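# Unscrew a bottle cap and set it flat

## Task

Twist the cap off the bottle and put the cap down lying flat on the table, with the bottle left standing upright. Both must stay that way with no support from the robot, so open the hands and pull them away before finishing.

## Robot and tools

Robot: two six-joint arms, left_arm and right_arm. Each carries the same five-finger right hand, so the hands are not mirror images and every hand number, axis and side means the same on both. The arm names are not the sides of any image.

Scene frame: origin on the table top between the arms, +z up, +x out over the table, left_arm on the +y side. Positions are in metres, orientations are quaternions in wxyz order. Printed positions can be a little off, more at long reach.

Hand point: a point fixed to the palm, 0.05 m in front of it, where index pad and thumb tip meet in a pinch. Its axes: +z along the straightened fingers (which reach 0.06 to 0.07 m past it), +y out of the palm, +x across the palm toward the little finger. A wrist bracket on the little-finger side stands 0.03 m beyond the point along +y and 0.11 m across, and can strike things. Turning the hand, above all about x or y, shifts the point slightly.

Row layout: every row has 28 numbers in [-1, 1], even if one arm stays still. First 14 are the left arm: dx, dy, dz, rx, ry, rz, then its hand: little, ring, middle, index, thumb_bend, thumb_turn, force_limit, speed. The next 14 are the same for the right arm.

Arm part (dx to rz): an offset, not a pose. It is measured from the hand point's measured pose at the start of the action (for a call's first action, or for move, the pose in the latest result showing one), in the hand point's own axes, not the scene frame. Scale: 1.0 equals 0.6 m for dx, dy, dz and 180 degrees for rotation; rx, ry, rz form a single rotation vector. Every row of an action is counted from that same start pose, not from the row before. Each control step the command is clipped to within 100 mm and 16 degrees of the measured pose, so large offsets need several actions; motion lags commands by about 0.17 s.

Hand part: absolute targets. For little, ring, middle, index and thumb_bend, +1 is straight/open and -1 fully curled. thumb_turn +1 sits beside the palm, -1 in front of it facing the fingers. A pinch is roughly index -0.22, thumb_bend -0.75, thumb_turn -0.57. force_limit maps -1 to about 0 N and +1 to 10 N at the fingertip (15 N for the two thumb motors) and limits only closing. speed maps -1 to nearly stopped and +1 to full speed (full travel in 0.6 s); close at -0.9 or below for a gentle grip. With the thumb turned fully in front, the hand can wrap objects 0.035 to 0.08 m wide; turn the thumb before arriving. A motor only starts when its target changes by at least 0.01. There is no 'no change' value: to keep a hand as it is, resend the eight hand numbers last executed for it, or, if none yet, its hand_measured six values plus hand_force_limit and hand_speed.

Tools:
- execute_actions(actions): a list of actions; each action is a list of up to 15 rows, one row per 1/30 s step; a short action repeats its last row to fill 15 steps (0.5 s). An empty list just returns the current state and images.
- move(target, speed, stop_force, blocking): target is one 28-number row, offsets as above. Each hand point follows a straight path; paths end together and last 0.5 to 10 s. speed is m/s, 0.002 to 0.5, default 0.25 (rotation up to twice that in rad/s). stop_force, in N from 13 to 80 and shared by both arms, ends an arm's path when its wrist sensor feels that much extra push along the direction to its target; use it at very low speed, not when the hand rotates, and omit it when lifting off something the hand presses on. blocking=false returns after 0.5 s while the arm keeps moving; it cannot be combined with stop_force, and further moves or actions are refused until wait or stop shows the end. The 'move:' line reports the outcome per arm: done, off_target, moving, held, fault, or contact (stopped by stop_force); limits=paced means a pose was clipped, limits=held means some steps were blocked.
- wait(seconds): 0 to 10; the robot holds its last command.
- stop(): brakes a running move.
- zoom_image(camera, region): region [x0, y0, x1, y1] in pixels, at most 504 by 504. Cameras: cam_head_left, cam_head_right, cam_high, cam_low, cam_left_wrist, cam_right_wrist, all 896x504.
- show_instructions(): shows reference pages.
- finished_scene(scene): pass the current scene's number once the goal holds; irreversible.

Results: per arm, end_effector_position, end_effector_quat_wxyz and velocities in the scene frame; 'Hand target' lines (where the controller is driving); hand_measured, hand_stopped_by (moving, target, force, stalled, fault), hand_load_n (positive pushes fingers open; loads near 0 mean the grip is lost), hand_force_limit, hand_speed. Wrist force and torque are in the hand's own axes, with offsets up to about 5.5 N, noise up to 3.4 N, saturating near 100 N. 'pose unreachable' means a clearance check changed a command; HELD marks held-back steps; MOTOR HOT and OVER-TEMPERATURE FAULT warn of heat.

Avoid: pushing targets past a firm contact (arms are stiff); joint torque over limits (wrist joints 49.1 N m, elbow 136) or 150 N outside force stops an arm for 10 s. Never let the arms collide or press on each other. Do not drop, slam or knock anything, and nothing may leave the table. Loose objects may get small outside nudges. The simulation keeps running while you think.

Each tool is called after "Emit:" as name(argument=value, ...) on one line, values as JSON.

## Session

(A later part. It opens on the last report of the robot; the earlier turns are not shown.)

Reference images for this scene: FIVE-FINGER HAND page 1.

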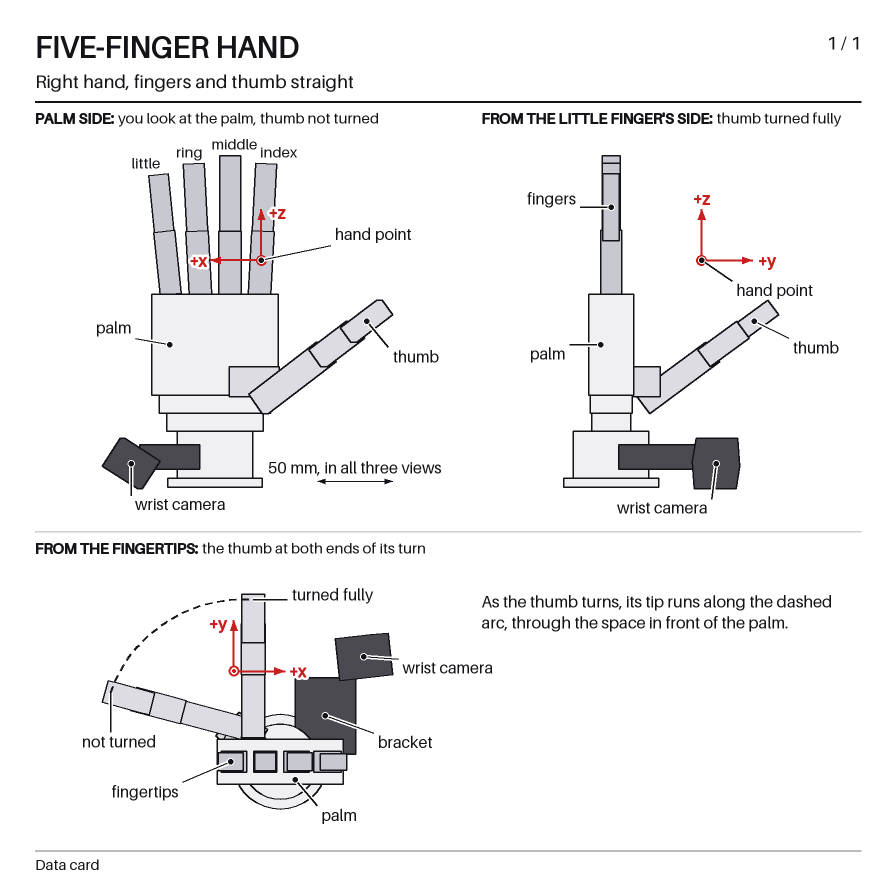

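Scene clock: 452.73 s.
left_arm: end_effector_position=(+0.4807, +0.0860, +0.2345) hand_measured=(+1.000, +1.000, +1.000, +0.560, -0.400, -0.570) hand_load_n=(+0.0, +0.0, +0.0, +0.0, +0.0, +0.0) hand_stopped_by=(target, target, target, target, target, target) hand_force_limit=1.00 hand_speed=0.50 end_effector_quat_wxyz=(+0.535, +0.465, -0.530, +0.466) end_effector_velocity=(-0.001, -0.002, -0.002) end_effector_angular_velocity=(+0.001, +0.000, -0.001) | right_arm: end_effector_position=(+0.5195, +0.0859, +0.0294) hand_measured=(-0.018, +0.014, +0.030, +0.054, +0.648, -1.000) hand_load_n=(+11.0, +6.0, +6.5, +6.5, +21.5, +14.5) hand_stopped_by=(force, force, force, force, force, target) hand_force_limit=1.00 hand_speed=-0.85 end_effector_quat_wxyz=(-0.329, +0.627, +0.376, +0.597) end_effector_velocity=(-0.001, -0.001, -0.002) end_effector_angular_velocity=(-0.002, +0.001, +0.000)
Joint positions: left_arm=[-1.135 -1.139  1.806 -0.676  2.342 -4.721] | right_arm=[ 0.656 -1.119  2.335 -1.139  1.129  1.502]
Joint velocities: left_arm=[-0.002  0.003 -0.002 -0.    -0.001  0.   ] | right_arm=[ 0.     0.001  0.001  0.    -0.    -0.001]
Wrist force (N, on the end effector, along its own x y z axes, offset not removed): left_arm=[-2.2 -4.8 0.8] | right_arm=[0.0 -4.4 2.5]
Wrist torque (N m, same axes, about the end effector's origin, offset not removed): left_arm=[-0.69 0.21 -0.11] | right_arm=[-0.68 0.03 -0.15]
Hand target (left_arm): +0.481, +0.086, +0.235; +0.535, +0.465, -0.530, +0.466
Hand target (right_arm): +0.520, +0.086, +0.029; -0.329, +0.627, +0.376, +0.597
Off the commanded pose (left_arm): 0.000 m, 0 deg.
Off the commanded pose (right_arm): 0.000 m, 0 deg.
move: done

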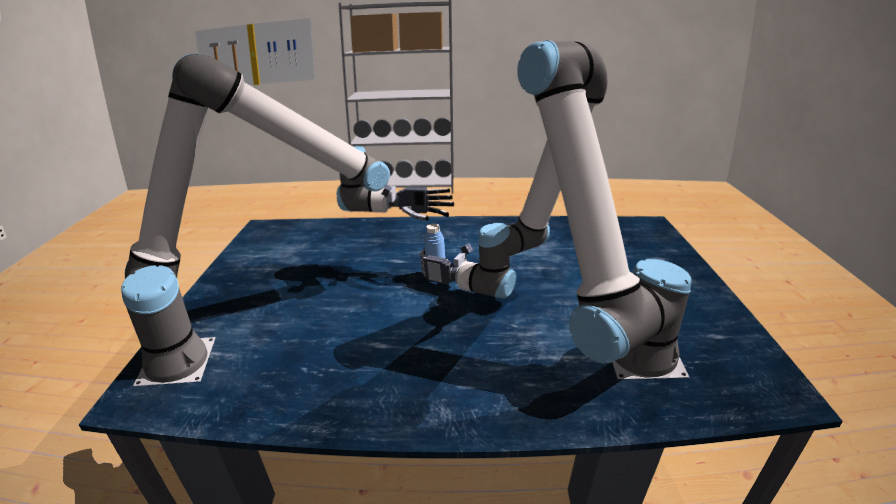

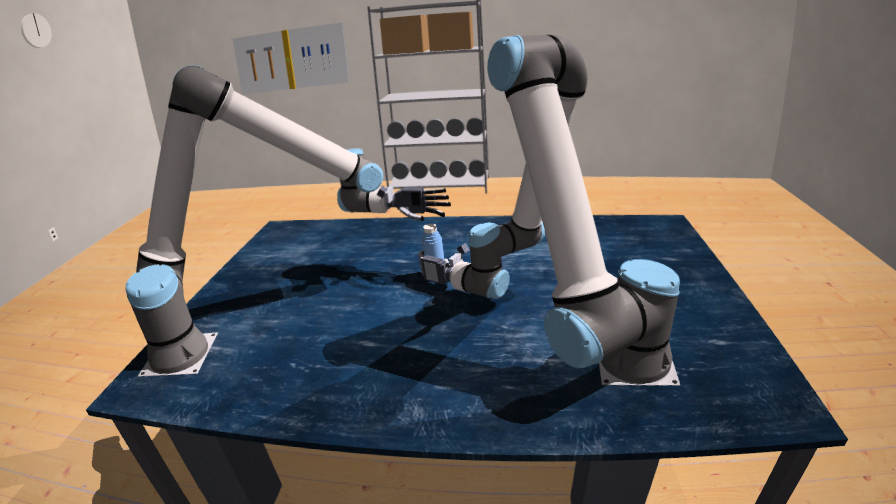

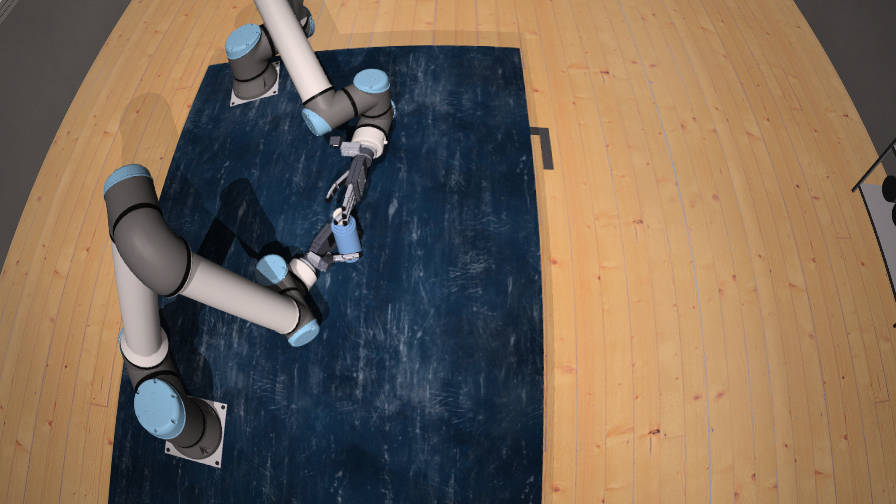

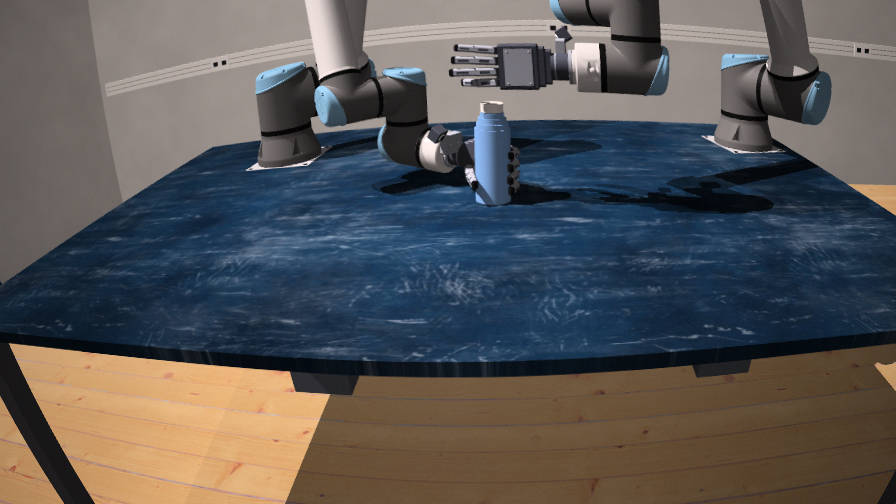

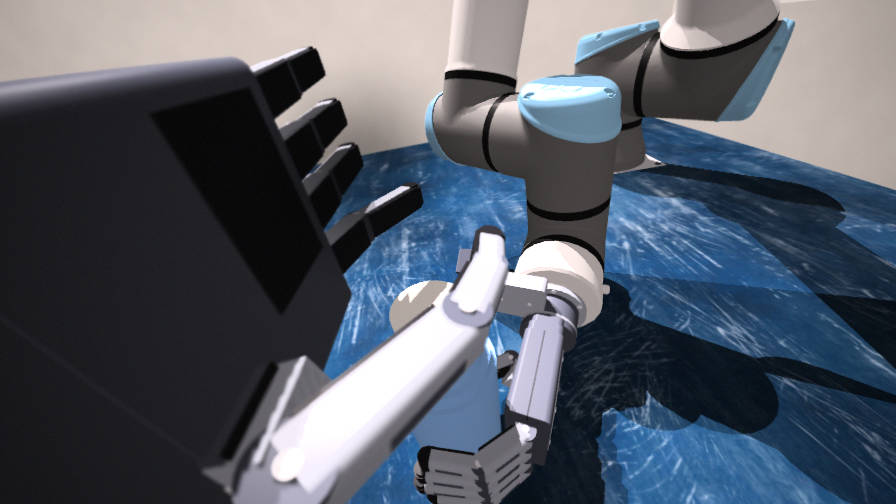

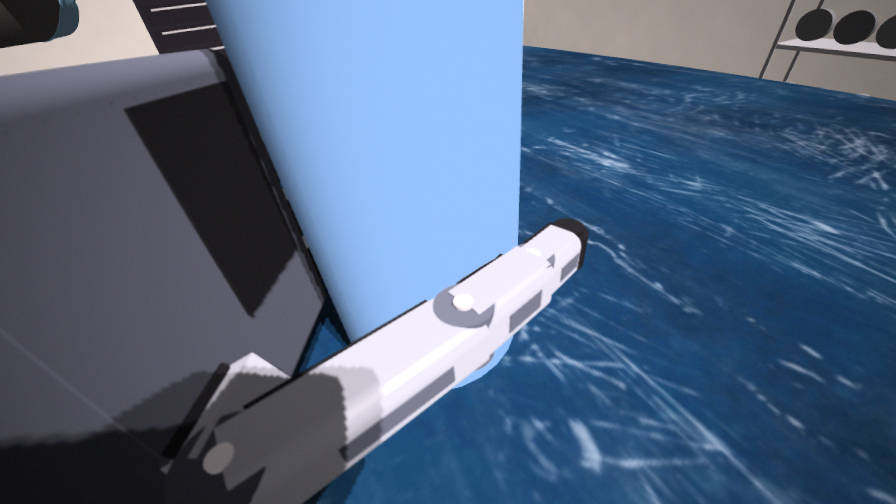

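Emit:
move(target=[-0.033,-0.0133,0,0,0,0,1,1,1,0.56,-0.4,-0.57,1,0.5, 0,0,0,0,0,0,-0.95,-0.95,-0.95,-0.95,-0.3,-1,1,-0.85], speed=0.04)

Scene clock: 464.27 s.
left_arm: end_effector_position=(+0.4885, +0.0849, +0.2149) hand_measured=(+1.000, +1.000, +1.000, +0.560, -0.400, -0.570) hand_load_n=(+0.0, +0.0, +0.0, +0.0, +0.0, +0.0) hand_stopped_by=(target, target, target, target, target, target) hand_force_limit=1.00 hand_speed=0.50 end_effector_quat_wxyz=(+0.535, +0.465, -0.530, +0.466) end_effector_velocity=(+0.001, +0.000, -0.002) end_effector_angular_velocity=(+0.000, +0.001, +0.001) | right_arm: end_effector_position=(+0.5195, +0.0859, +0.0294) hand_measured=(-0.018, +0.014, +0.030, +0.054, +0.648, -1.000) hand_load_n=(+11.0, +6.0, +6.5, +6.5, +21.5, +14.5) hand_stopped_by=(force, force, force, force, force, target) hand_force_limit=1.00 hand_speed=-0.85 end_effector_quat_wxyz=(-0.329, +0.627, +0.376, +0.597) end_effector_velocity=(+0.001, +0.000, +0.001) end_effector_angular_velocity=(+0.001, -0.002, -0.000)
Joint positions: left_arm=[-1.127 -1.109  1.803 -0.702  2.349 -4.721] | right_arm=[ 0.656 -1.119  2.335 -1.139  1.129  1.502]
Joint velocities: left_arm=[ 0.001  0.003  0.001 -0.003  0.    -0.   ] | right_arm=[-0.    -0.001 -0.001  0.     0.    -0.   ]
Wrist force (N, on the end effector, along its own x y z axes, offset not removed): left_arm=[-3.0 -3.6 0.0] | right_arm=[1.8 2.2 -3.6]
Wrist torque (N m, same axes, about the end effector's origin, offset not removed): left_arm=[-0.47 0.53 -0.15] | right_arm=[0.63 -0.18 0.03]
Hand target (left_arm): +0.489, +0.085, +0.215; +0.535, +0.465, -0.530, +0.466
Hand target (right_arm): +0.520, +0.086, +0.029; -0.329, +0.627, +0.376, +0.597
Off the commanded pose (left_arm): 0.000 m, 0 deg.
Off the commanded pose (right_arm): 0.000 m, 0 deg.
move: done

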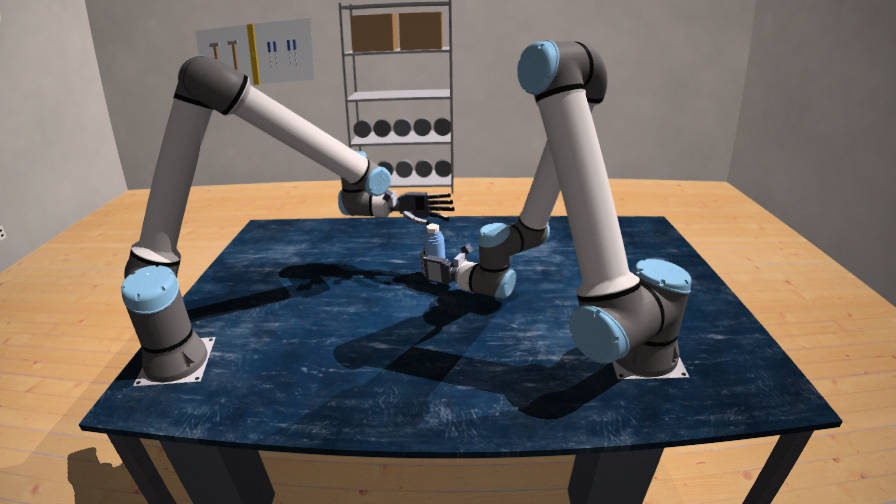

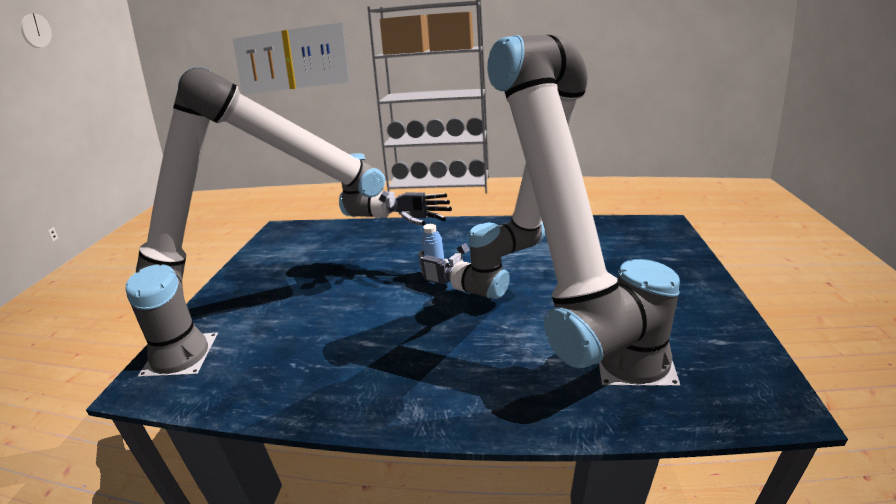

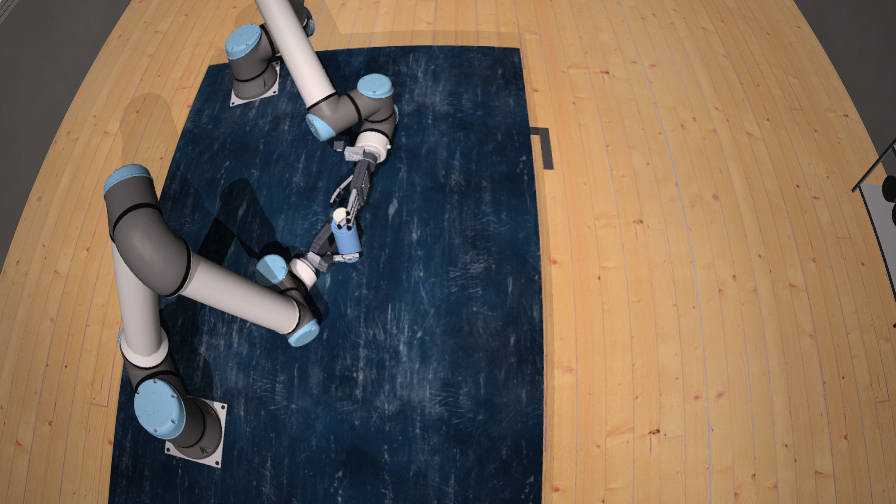

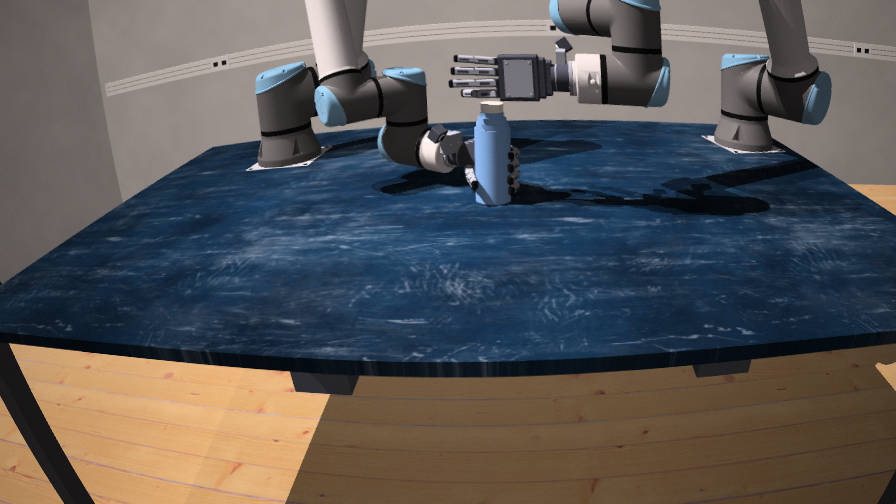

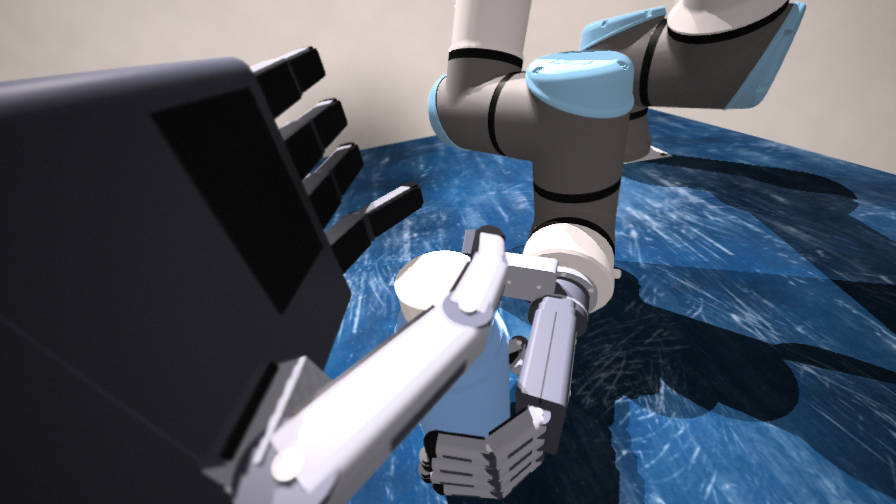

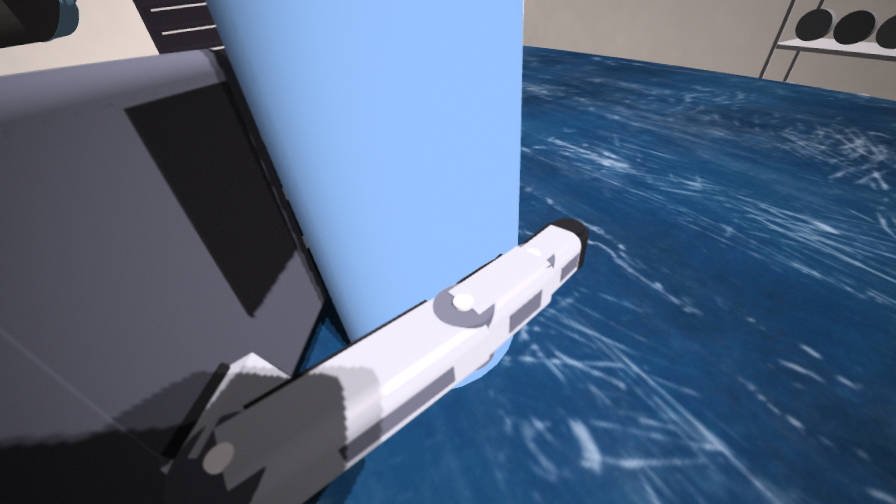

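Emit:
zoom_image(camera="cam_low", region=[430,40,590,140])

Emit:
zoom_image(camera="cam_high", region=[290,140,410,270])

Region (430, 40, 590, 140) of cam_low's 896x504 image, scaled by 3.150, with more detail than that image has; it fills the top 315 rows of this view, and the rest is white.

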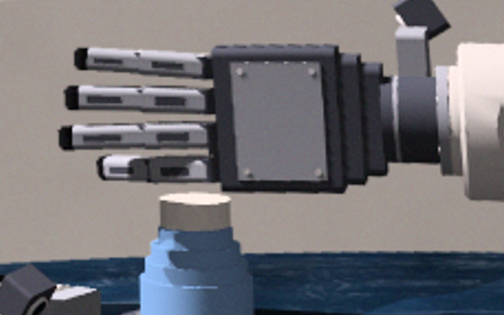

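Region (290, 140, 410, 270) of cam_high's 896x504 image, scaled by 3.877, with more detail than that image has; it fills the left 465 columns of this view, and the rest is white.

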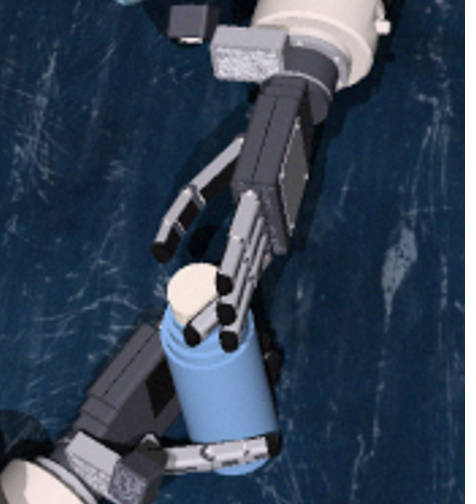

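Emit:
move(target=[0,0,-0.043,0,0,0,1,1,1,0.56,-0.4,-0.57,1,0.5, 0,0,0,0,0,0,-0.95,-0.95,-0.95,-0.95,-0.3,-1,1,-0.85], speed=0.04)

Scene clock: 486.83 s.
left_arm: end_effector_position=(+0.4919, +0.1102, +0.2148) hand_measured=(+1.000, +1.000, +1.000, +0.560, -0.400, -0.570) hand_load_n=(+0.0, +0.0, +0.0, +0.0, +0.0, +0.0) hand_stopped_by=(target, target, target, target, target, target) hand_force_limit=1.00 hand_speed=0.50 end_effector_quat_wxyz=(+0.535, +0.465, -0.530, +0.466) end_effector_velocity=(+0.000, +0.002, +0.002) end_effector_angular_velocity=(-0.002, -0.002, +0.000) | right_arm: end_effector_position=(+0.5195, +0.0859, +0.0294) hand_measured=(-0.018, +0.014, +0.030, +0.054, +0.648, -1.000) hand_load_n=(+11.0, +6.0, +6.5, +6.5, +21.5, +14.5) hand_stopped_by=(force, force, force, force, force, target) hand_force_limit=1.00 hand_speed=-0.85 end_effector_quat_wxyz=(-0.329, +0.627, +0.376, +0.597) end_effector_velocity=(-0.001, -0.001, -0.001) end_effector_angular_velocity=(-0.001, +0.001, -0.001)
Joint positions: left_arm=[-1.101 -1.127  1.831 -0.713  2.375 -4.721] | right_arm=[ 0.656 -1.119  2.335 -1.139  1.129  1.502]
Joint velocities: left_arm=[ 0.002 -0.003  0.002 -0.002  0.002  0.   ] | right_arm=[ 0.    -0.     0.002 -0.     0.001 -0.001]
Wrist force (N, on the end effector, along its own x y z axes, offset not removed): left_arm=[-3.5 0.4 3.9] | right_arm=[-2.5 -1.7 4.3]
Wrist torque (N m, same axes, about the end effector's origin, offset not removed): left_arm=[0.34 0.35 -0.20] | right_arm=[-0.37 0.02 -0.49]
Hand target (left_arm): +0.492, +0.110, +0.215; +0.535, +0.465, -0.530, +0.466
Hand target (right_arm): +0.520, +0.086, +0.029; -0.329, +0.627, +0.376, +0.597
Off the commanded pose (left_arm): 0.000 m, 0 deg.
Off the commanded pose (right_arm): 0.000 m, 0 deg.
move: done

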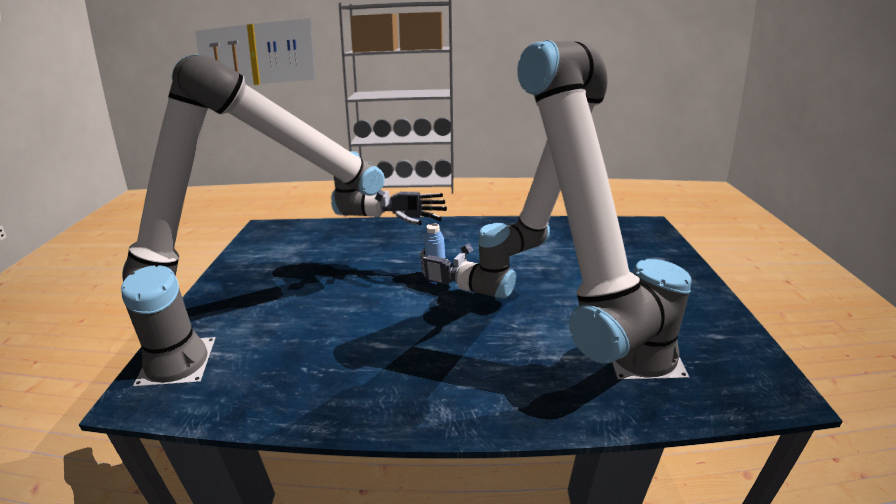

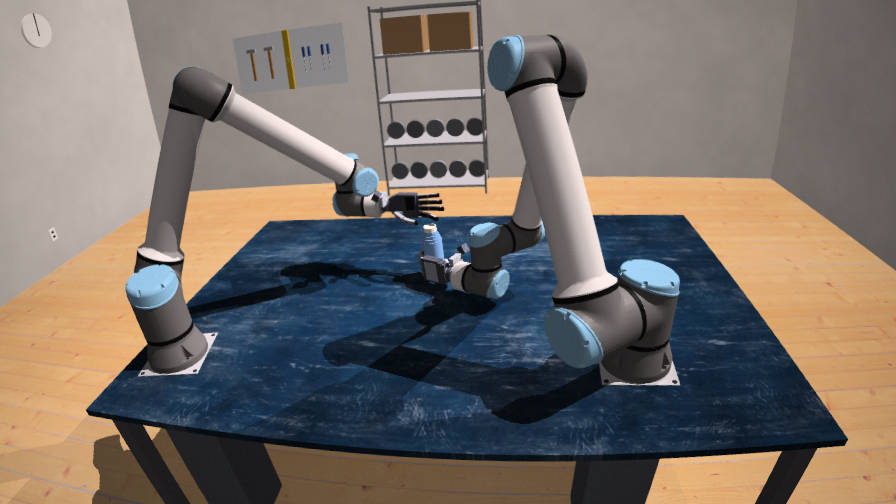

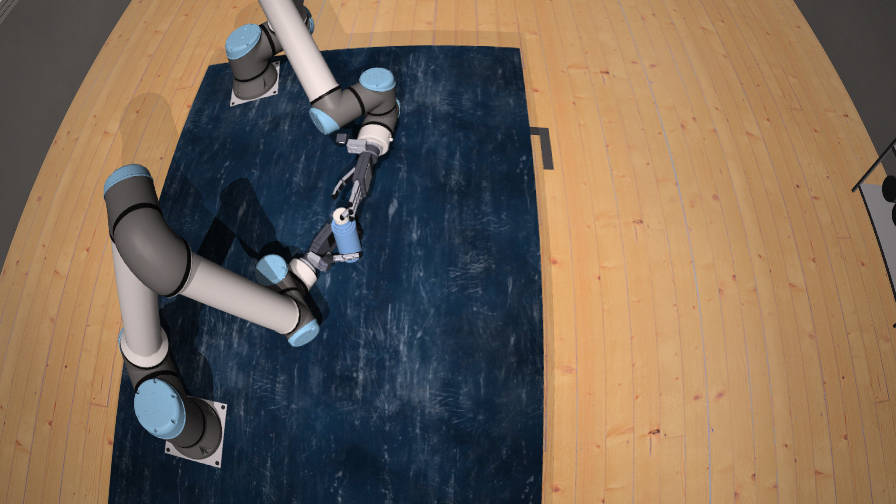

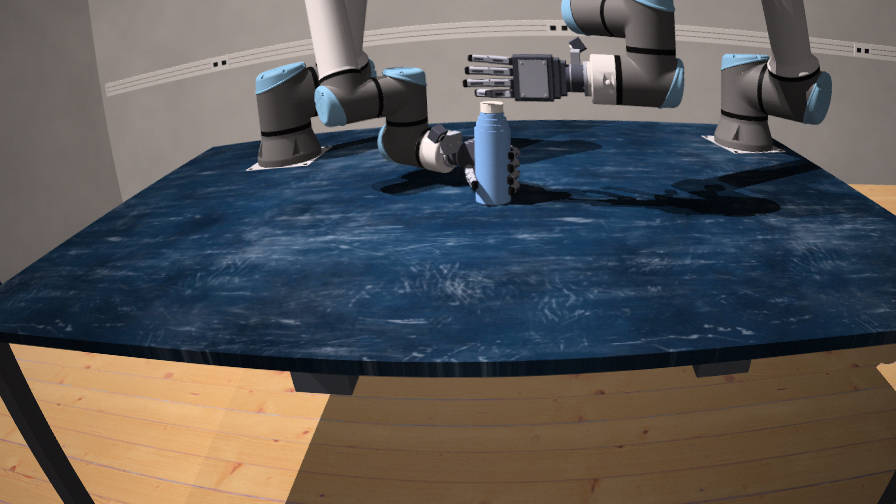

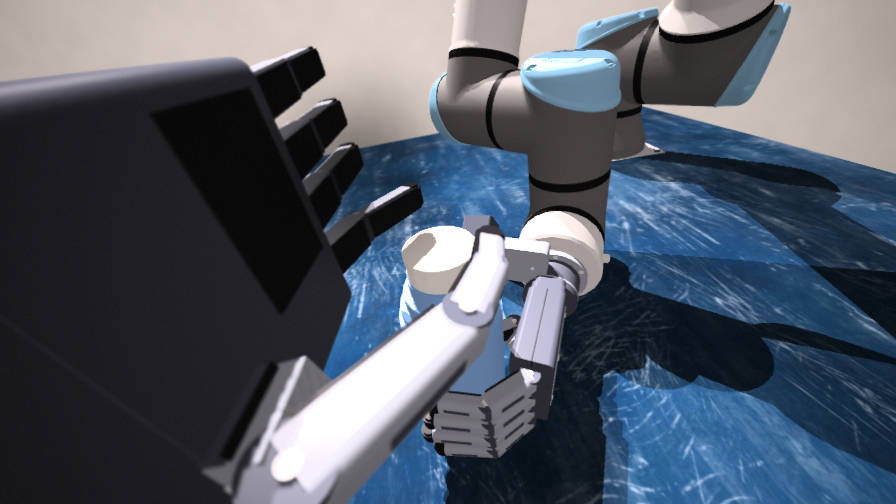

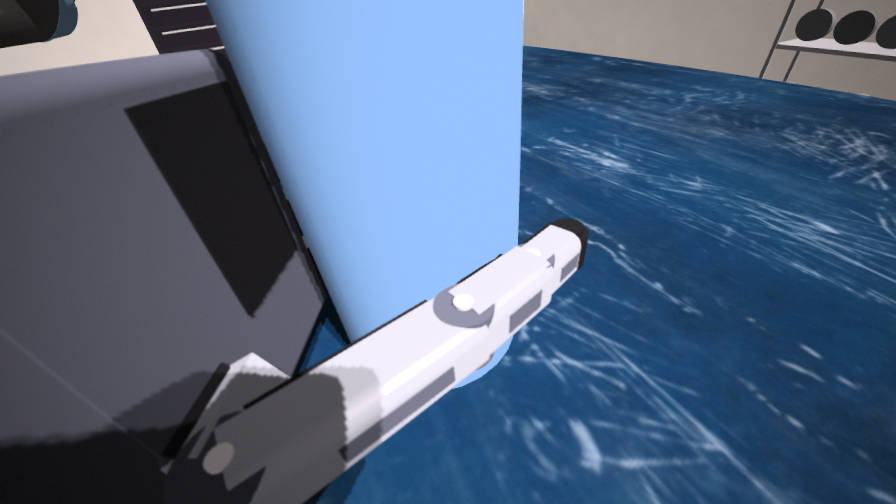

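Emit:
move(target=[-0.037,0,0,0,0,0,1,1,1,0.56,-0.4,-0.57,1,0.5, 0,0,0,0,0,0,-0.95,-0.95,-0.95,-0.95,-0.3,-1,1,-0.85], speed=0.03)

Scene clock: 504.93 s.
left_arm: end_effector_position=(+0.4921, +0.1099, +0.1933) hand_measured=(+1.000, +1.000, +1.000, +0.560, -0.400, -0.570) hand_load_n=(+0.0, +0.0, +0.0, +8.0, +0.0, +0.0) hand_stopped_by=(target, target, target, target, target, target) hand_force_limit=1.00 hand_speed=0.50 end_effector_quat_wxyz=(+0.535, +0.464, -0.530, +0.467) end_effector_velocity=(-0.001, +0.001, -0.005) end_effector_angular_velocity=(+0.005, +0.004, -0.001) | right_arm: end_effector_position=(+0.5196, +0.0859, +0.0293) hand_measured=(-0.018, +0.012, +0.030, +0.054, +0.648, -0.998) hand_load_n=(+4.5, +2.0, +5.5, +8.0, +22.5, +21.5) hand_stopped_by=(force, force, force, force, force, target) hand_force_limit=1.00 hand_speed=-0.85 end_effector_quat_wxyz=(-0.329, +0.627, +0.376, +0.597) end_effector_velocity=(+0.001, +0.001, +0.000) end_effector_angular_velocity=(+0.001, -0.001, +0.000)
Joint positions: left_arm=[-1.102 -1.102  1.842 -0.749  2.375 -4.721] | right_arm=[ 0.656 -1.119  2.335 -1.139  1.13   1.502]
Joint velocities: left_arm=[-0.     0.005  0.003 -0.002  0.001 -0.001] | right_arm=[ 0.     0.001 -0.001 -0.    -0.     0.   ]
Wrist force (N, on the end effector, along its own x y z axes, offset not removed): left_arm=[100.0 -12.6 16.2] | right_arm=[-17.0 10.0 -5.0]
Wrist torque (N m, same axes, about the end effector's origin, offset not removed): left_arm=[-1.04 -5.56 2.20] | right_arm=[-0.89 0.32 0.47]
Hand target (left_arm): +0.492, +0.110, +0.193; +0.535, +0.465, -0.530, +0.466
Hand target (right_arm): +0.520, +0.086, +0.029; -0.329, +0.627, +0.376, +0.597
Off the commanded pose (left_arm): 0.001 m, 0 deg.
Off the commanded pose (right_arm): 0.000 m, 0 deg.
move: done

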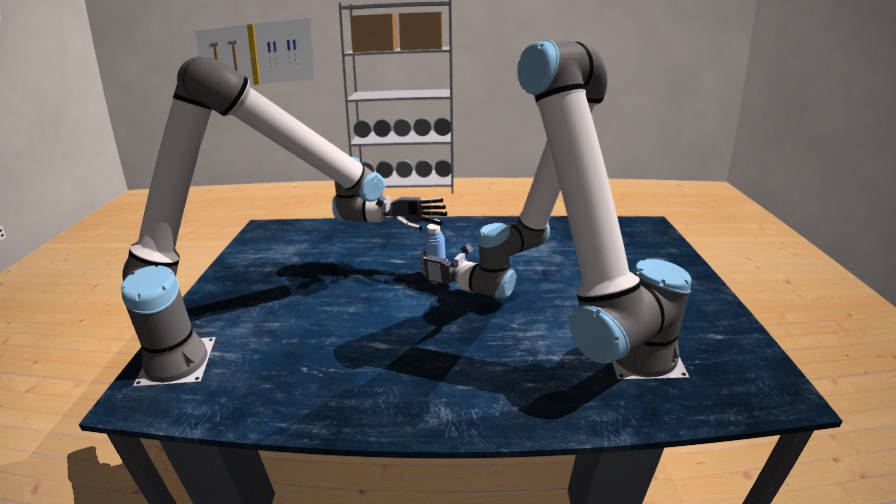

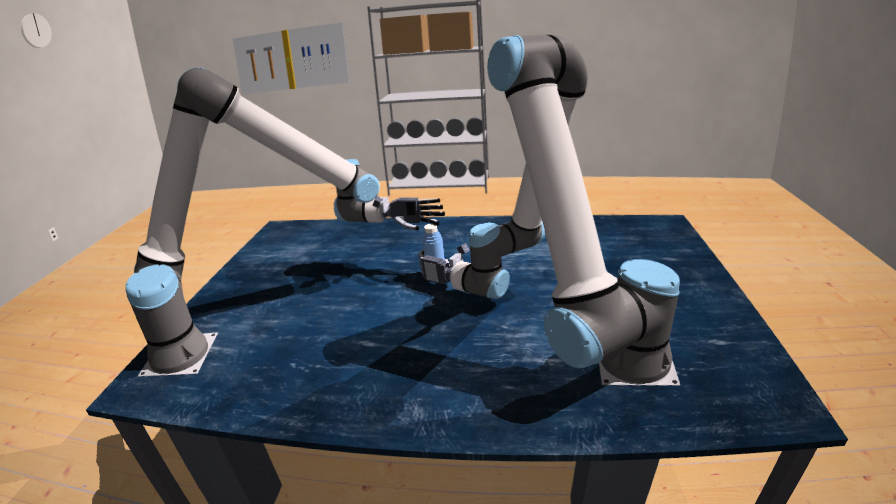

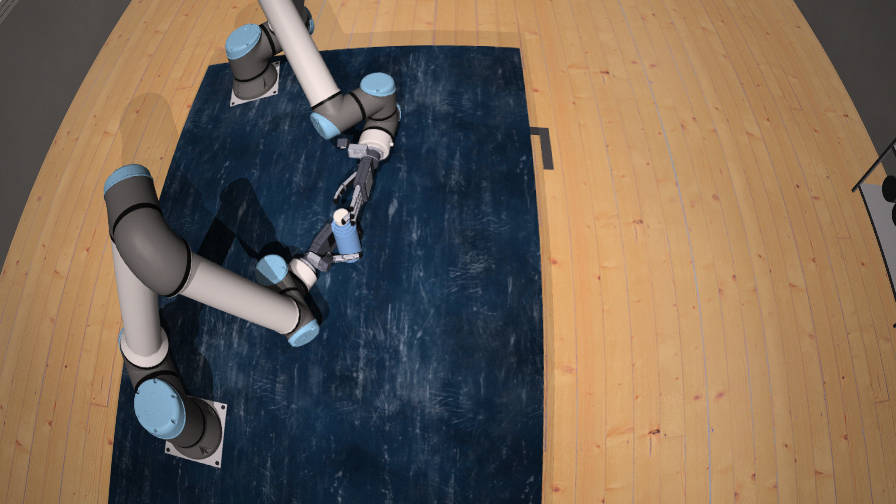

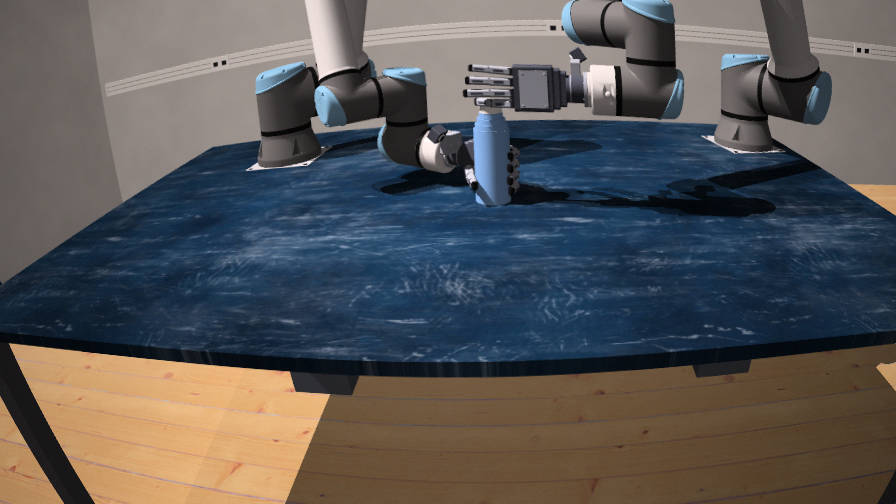

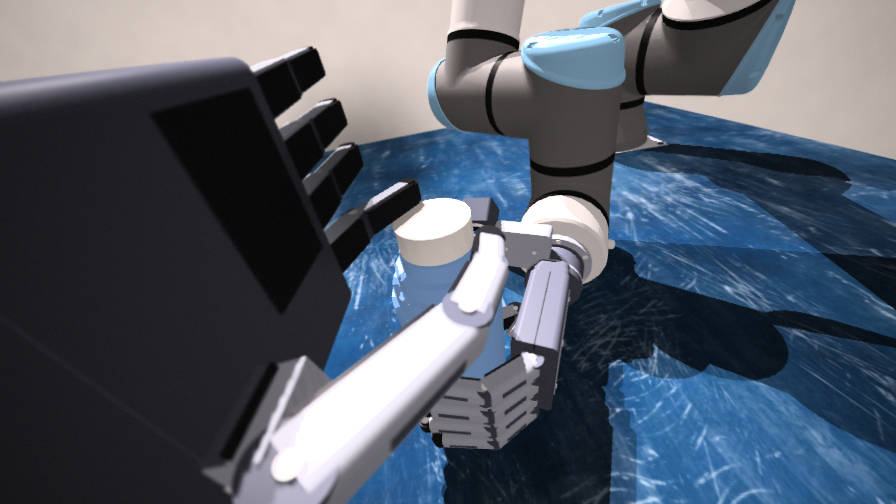

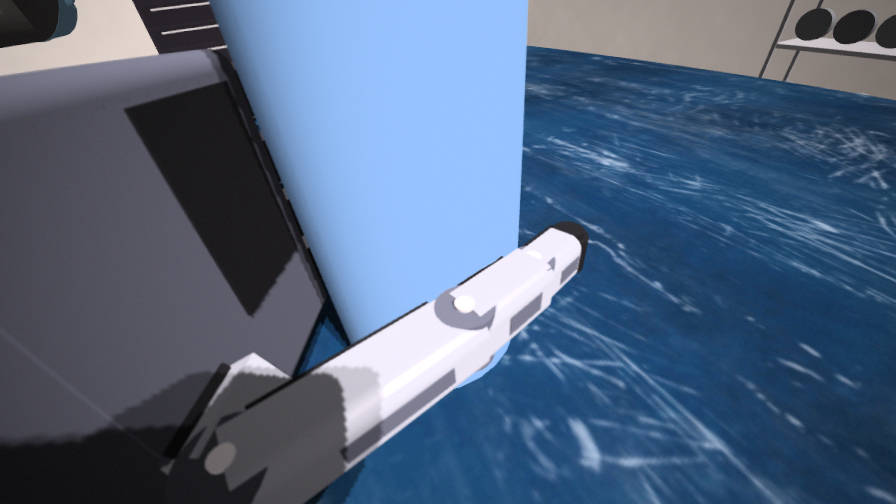

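Emit:
move(target=[0.015,0,0,0,0,0,1,1,1,0.56,-0.4,-0.57,1,0.5, 0,0,0,0,0,0,-0.95,-0.95,-0.95,-0.95,-0.3,-1,1,-0.85], speed=0.05)

Emit:
zoom_image(camera="cam_low", region=[400,40,620,220])

Emit:
zoom_image(camera="cam_high", region=[270,130,430,290])

Scene clock: 518.87 s.
left_arm: end_effector_position=(+0.4919, +0.1100, +0.2019) hand_measured=(+1.000, +1.000, +1.000, +0.560, -0.400, -0.570) hand_load_n=(+0.0, +0.0, +0.0, +0.0, +0.0, +0.0) hand_stopped_by=(target, target, target, target, target, target) hand_force_limit=1.00 hand_speed=0.50 end_effector_quat_wxyz=(+0.535, +0.464, -0.530, +0.466) end_effector_velocity=(+0.000, -0.001, +0.003) end_effector_angular_velocity=(-0.002, -0.002, -0.001) | right_arm: end_effector_position=(+0.5196, +0.0860, +0.0295) hand_measured=(-0.018, +0.012, +0.030, +0.054, +0.648, -0.998) hand_load_n=(+10.0, +6.0, +6.5, +6.5, +21.5, +14.0) hand_stopped_by=(force, force, force, force, force, target) hand_force_limit=1.00 hand_speed=-0.85 end_effector_quat_wxyz=(-0.329, +0.627, +0.376, +0.598) end_effector_velocity=(+0.001, +0.000, +0.000) end_effector_angular_velocity=(+0.001, -0.001, -0.001)
Joint positions: left_arm=[-1.102 -1.112  1.838 -0.735  2.375 -4.721] | right_arm=[ 0.656 -1.119  2.334 -1.14   1.129  1.502]
Joint velocities: left_arm=[-0.    -0.001 -0.003  0.002  0.001  0.   ] | right_arm=[-0.     0.    -0.001 -0.001  0.001  0.001]
Wrist force (N, on the end effector, along its own x y z axes, offset not removed): left_arm=[-1.7 0.7 1.5] | right_arm=[2.9 -6.4 3.6]
Wrist torque (N m, same axes, about the end effector's origin, offset not removed): left_arm=[0.31 0.31 0.07] | right_arm=[-1.40 -0.62 0.02]
Hand target (left_arm): +0.492, +0.110, +0.202; +0.535, +0.464, -0.530, +0.467
Hand target (right_arm): +0.520, +0.086, +0.029; -0.329, +0.627, +0.376, +0.597
Off the commanded pose (left_arm): 0.000 m, 0 deg.
Off the commanded pose (right_arm): 0.000 m, 0 deg.
move: done

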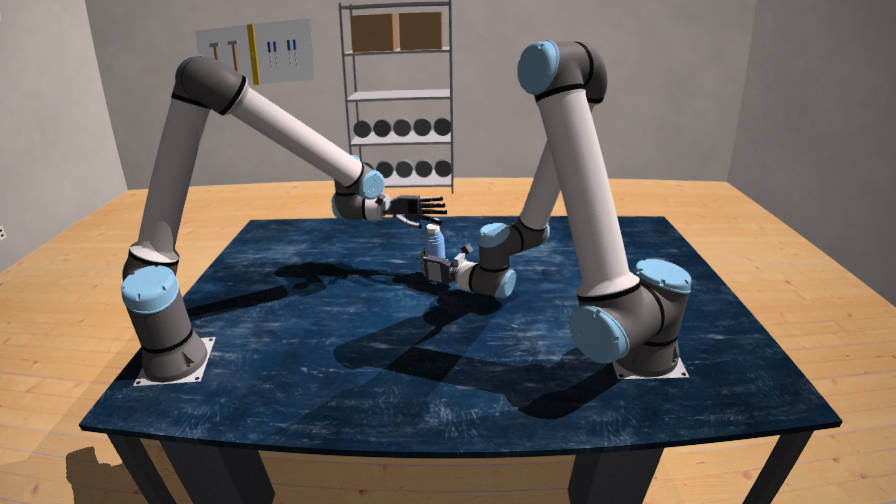

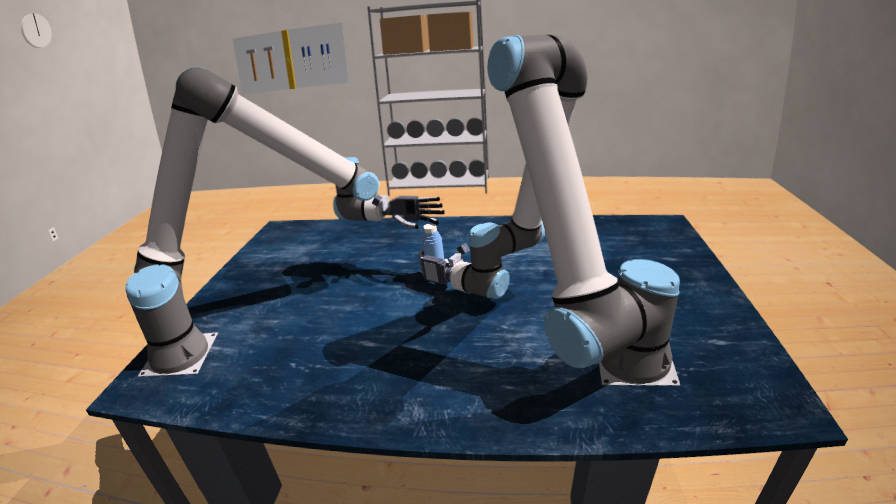

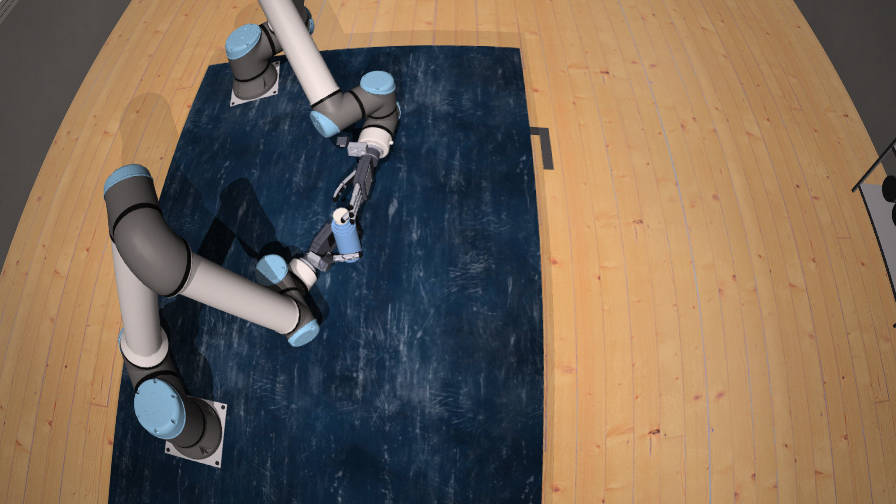

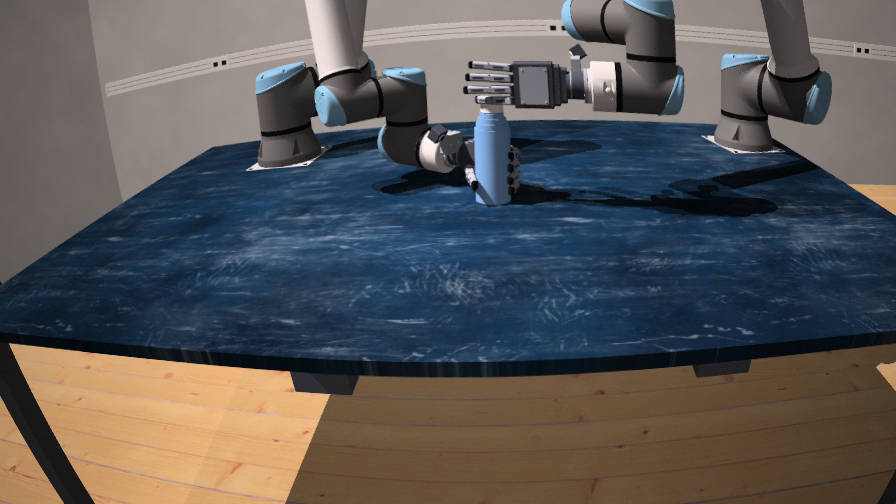

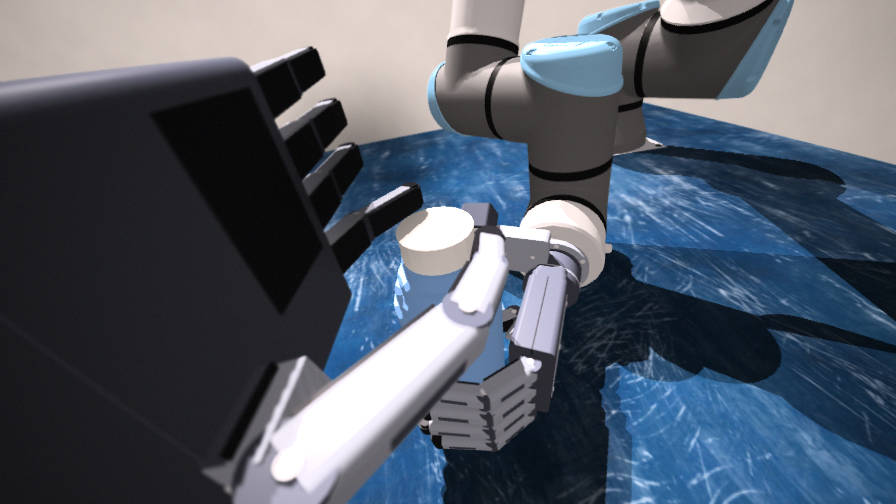

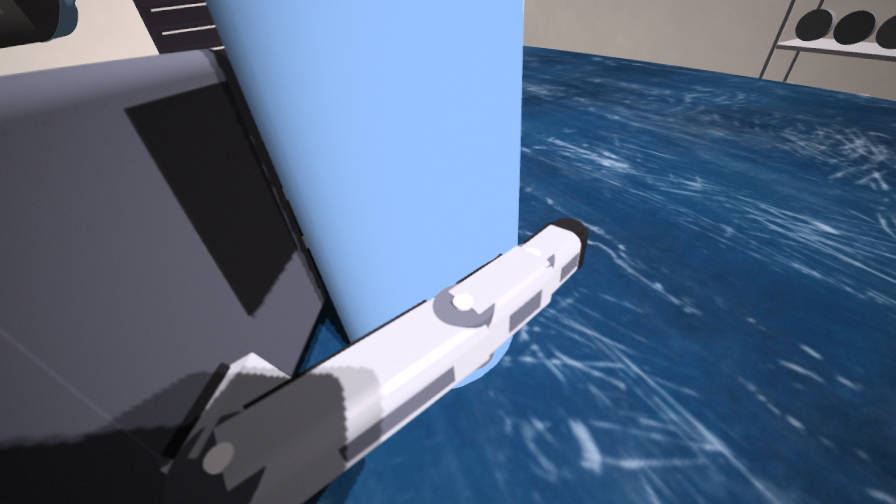

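Region (400, 40, 620, 220) of cam_low's 896x504 image, scaled by 2.291, with more detail than that image has; it fills the top 412 rows of this view, and the rest is white.

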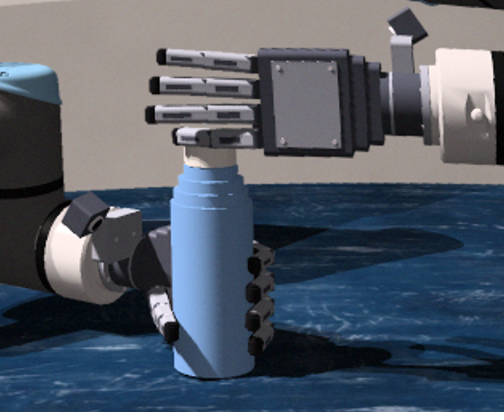

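Region (270, 130, 430, 290) of cam_high's 896x504 image, scaled by 3.150, with more detail than that image has.

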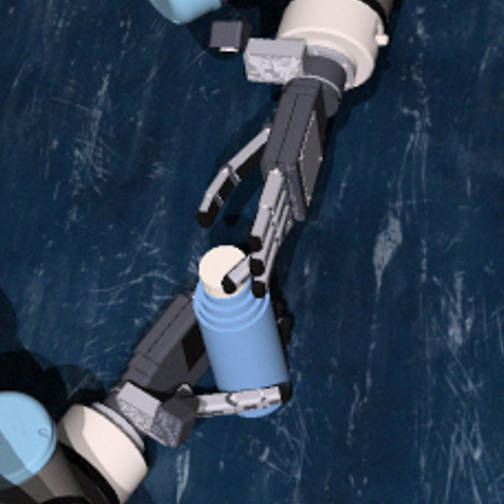

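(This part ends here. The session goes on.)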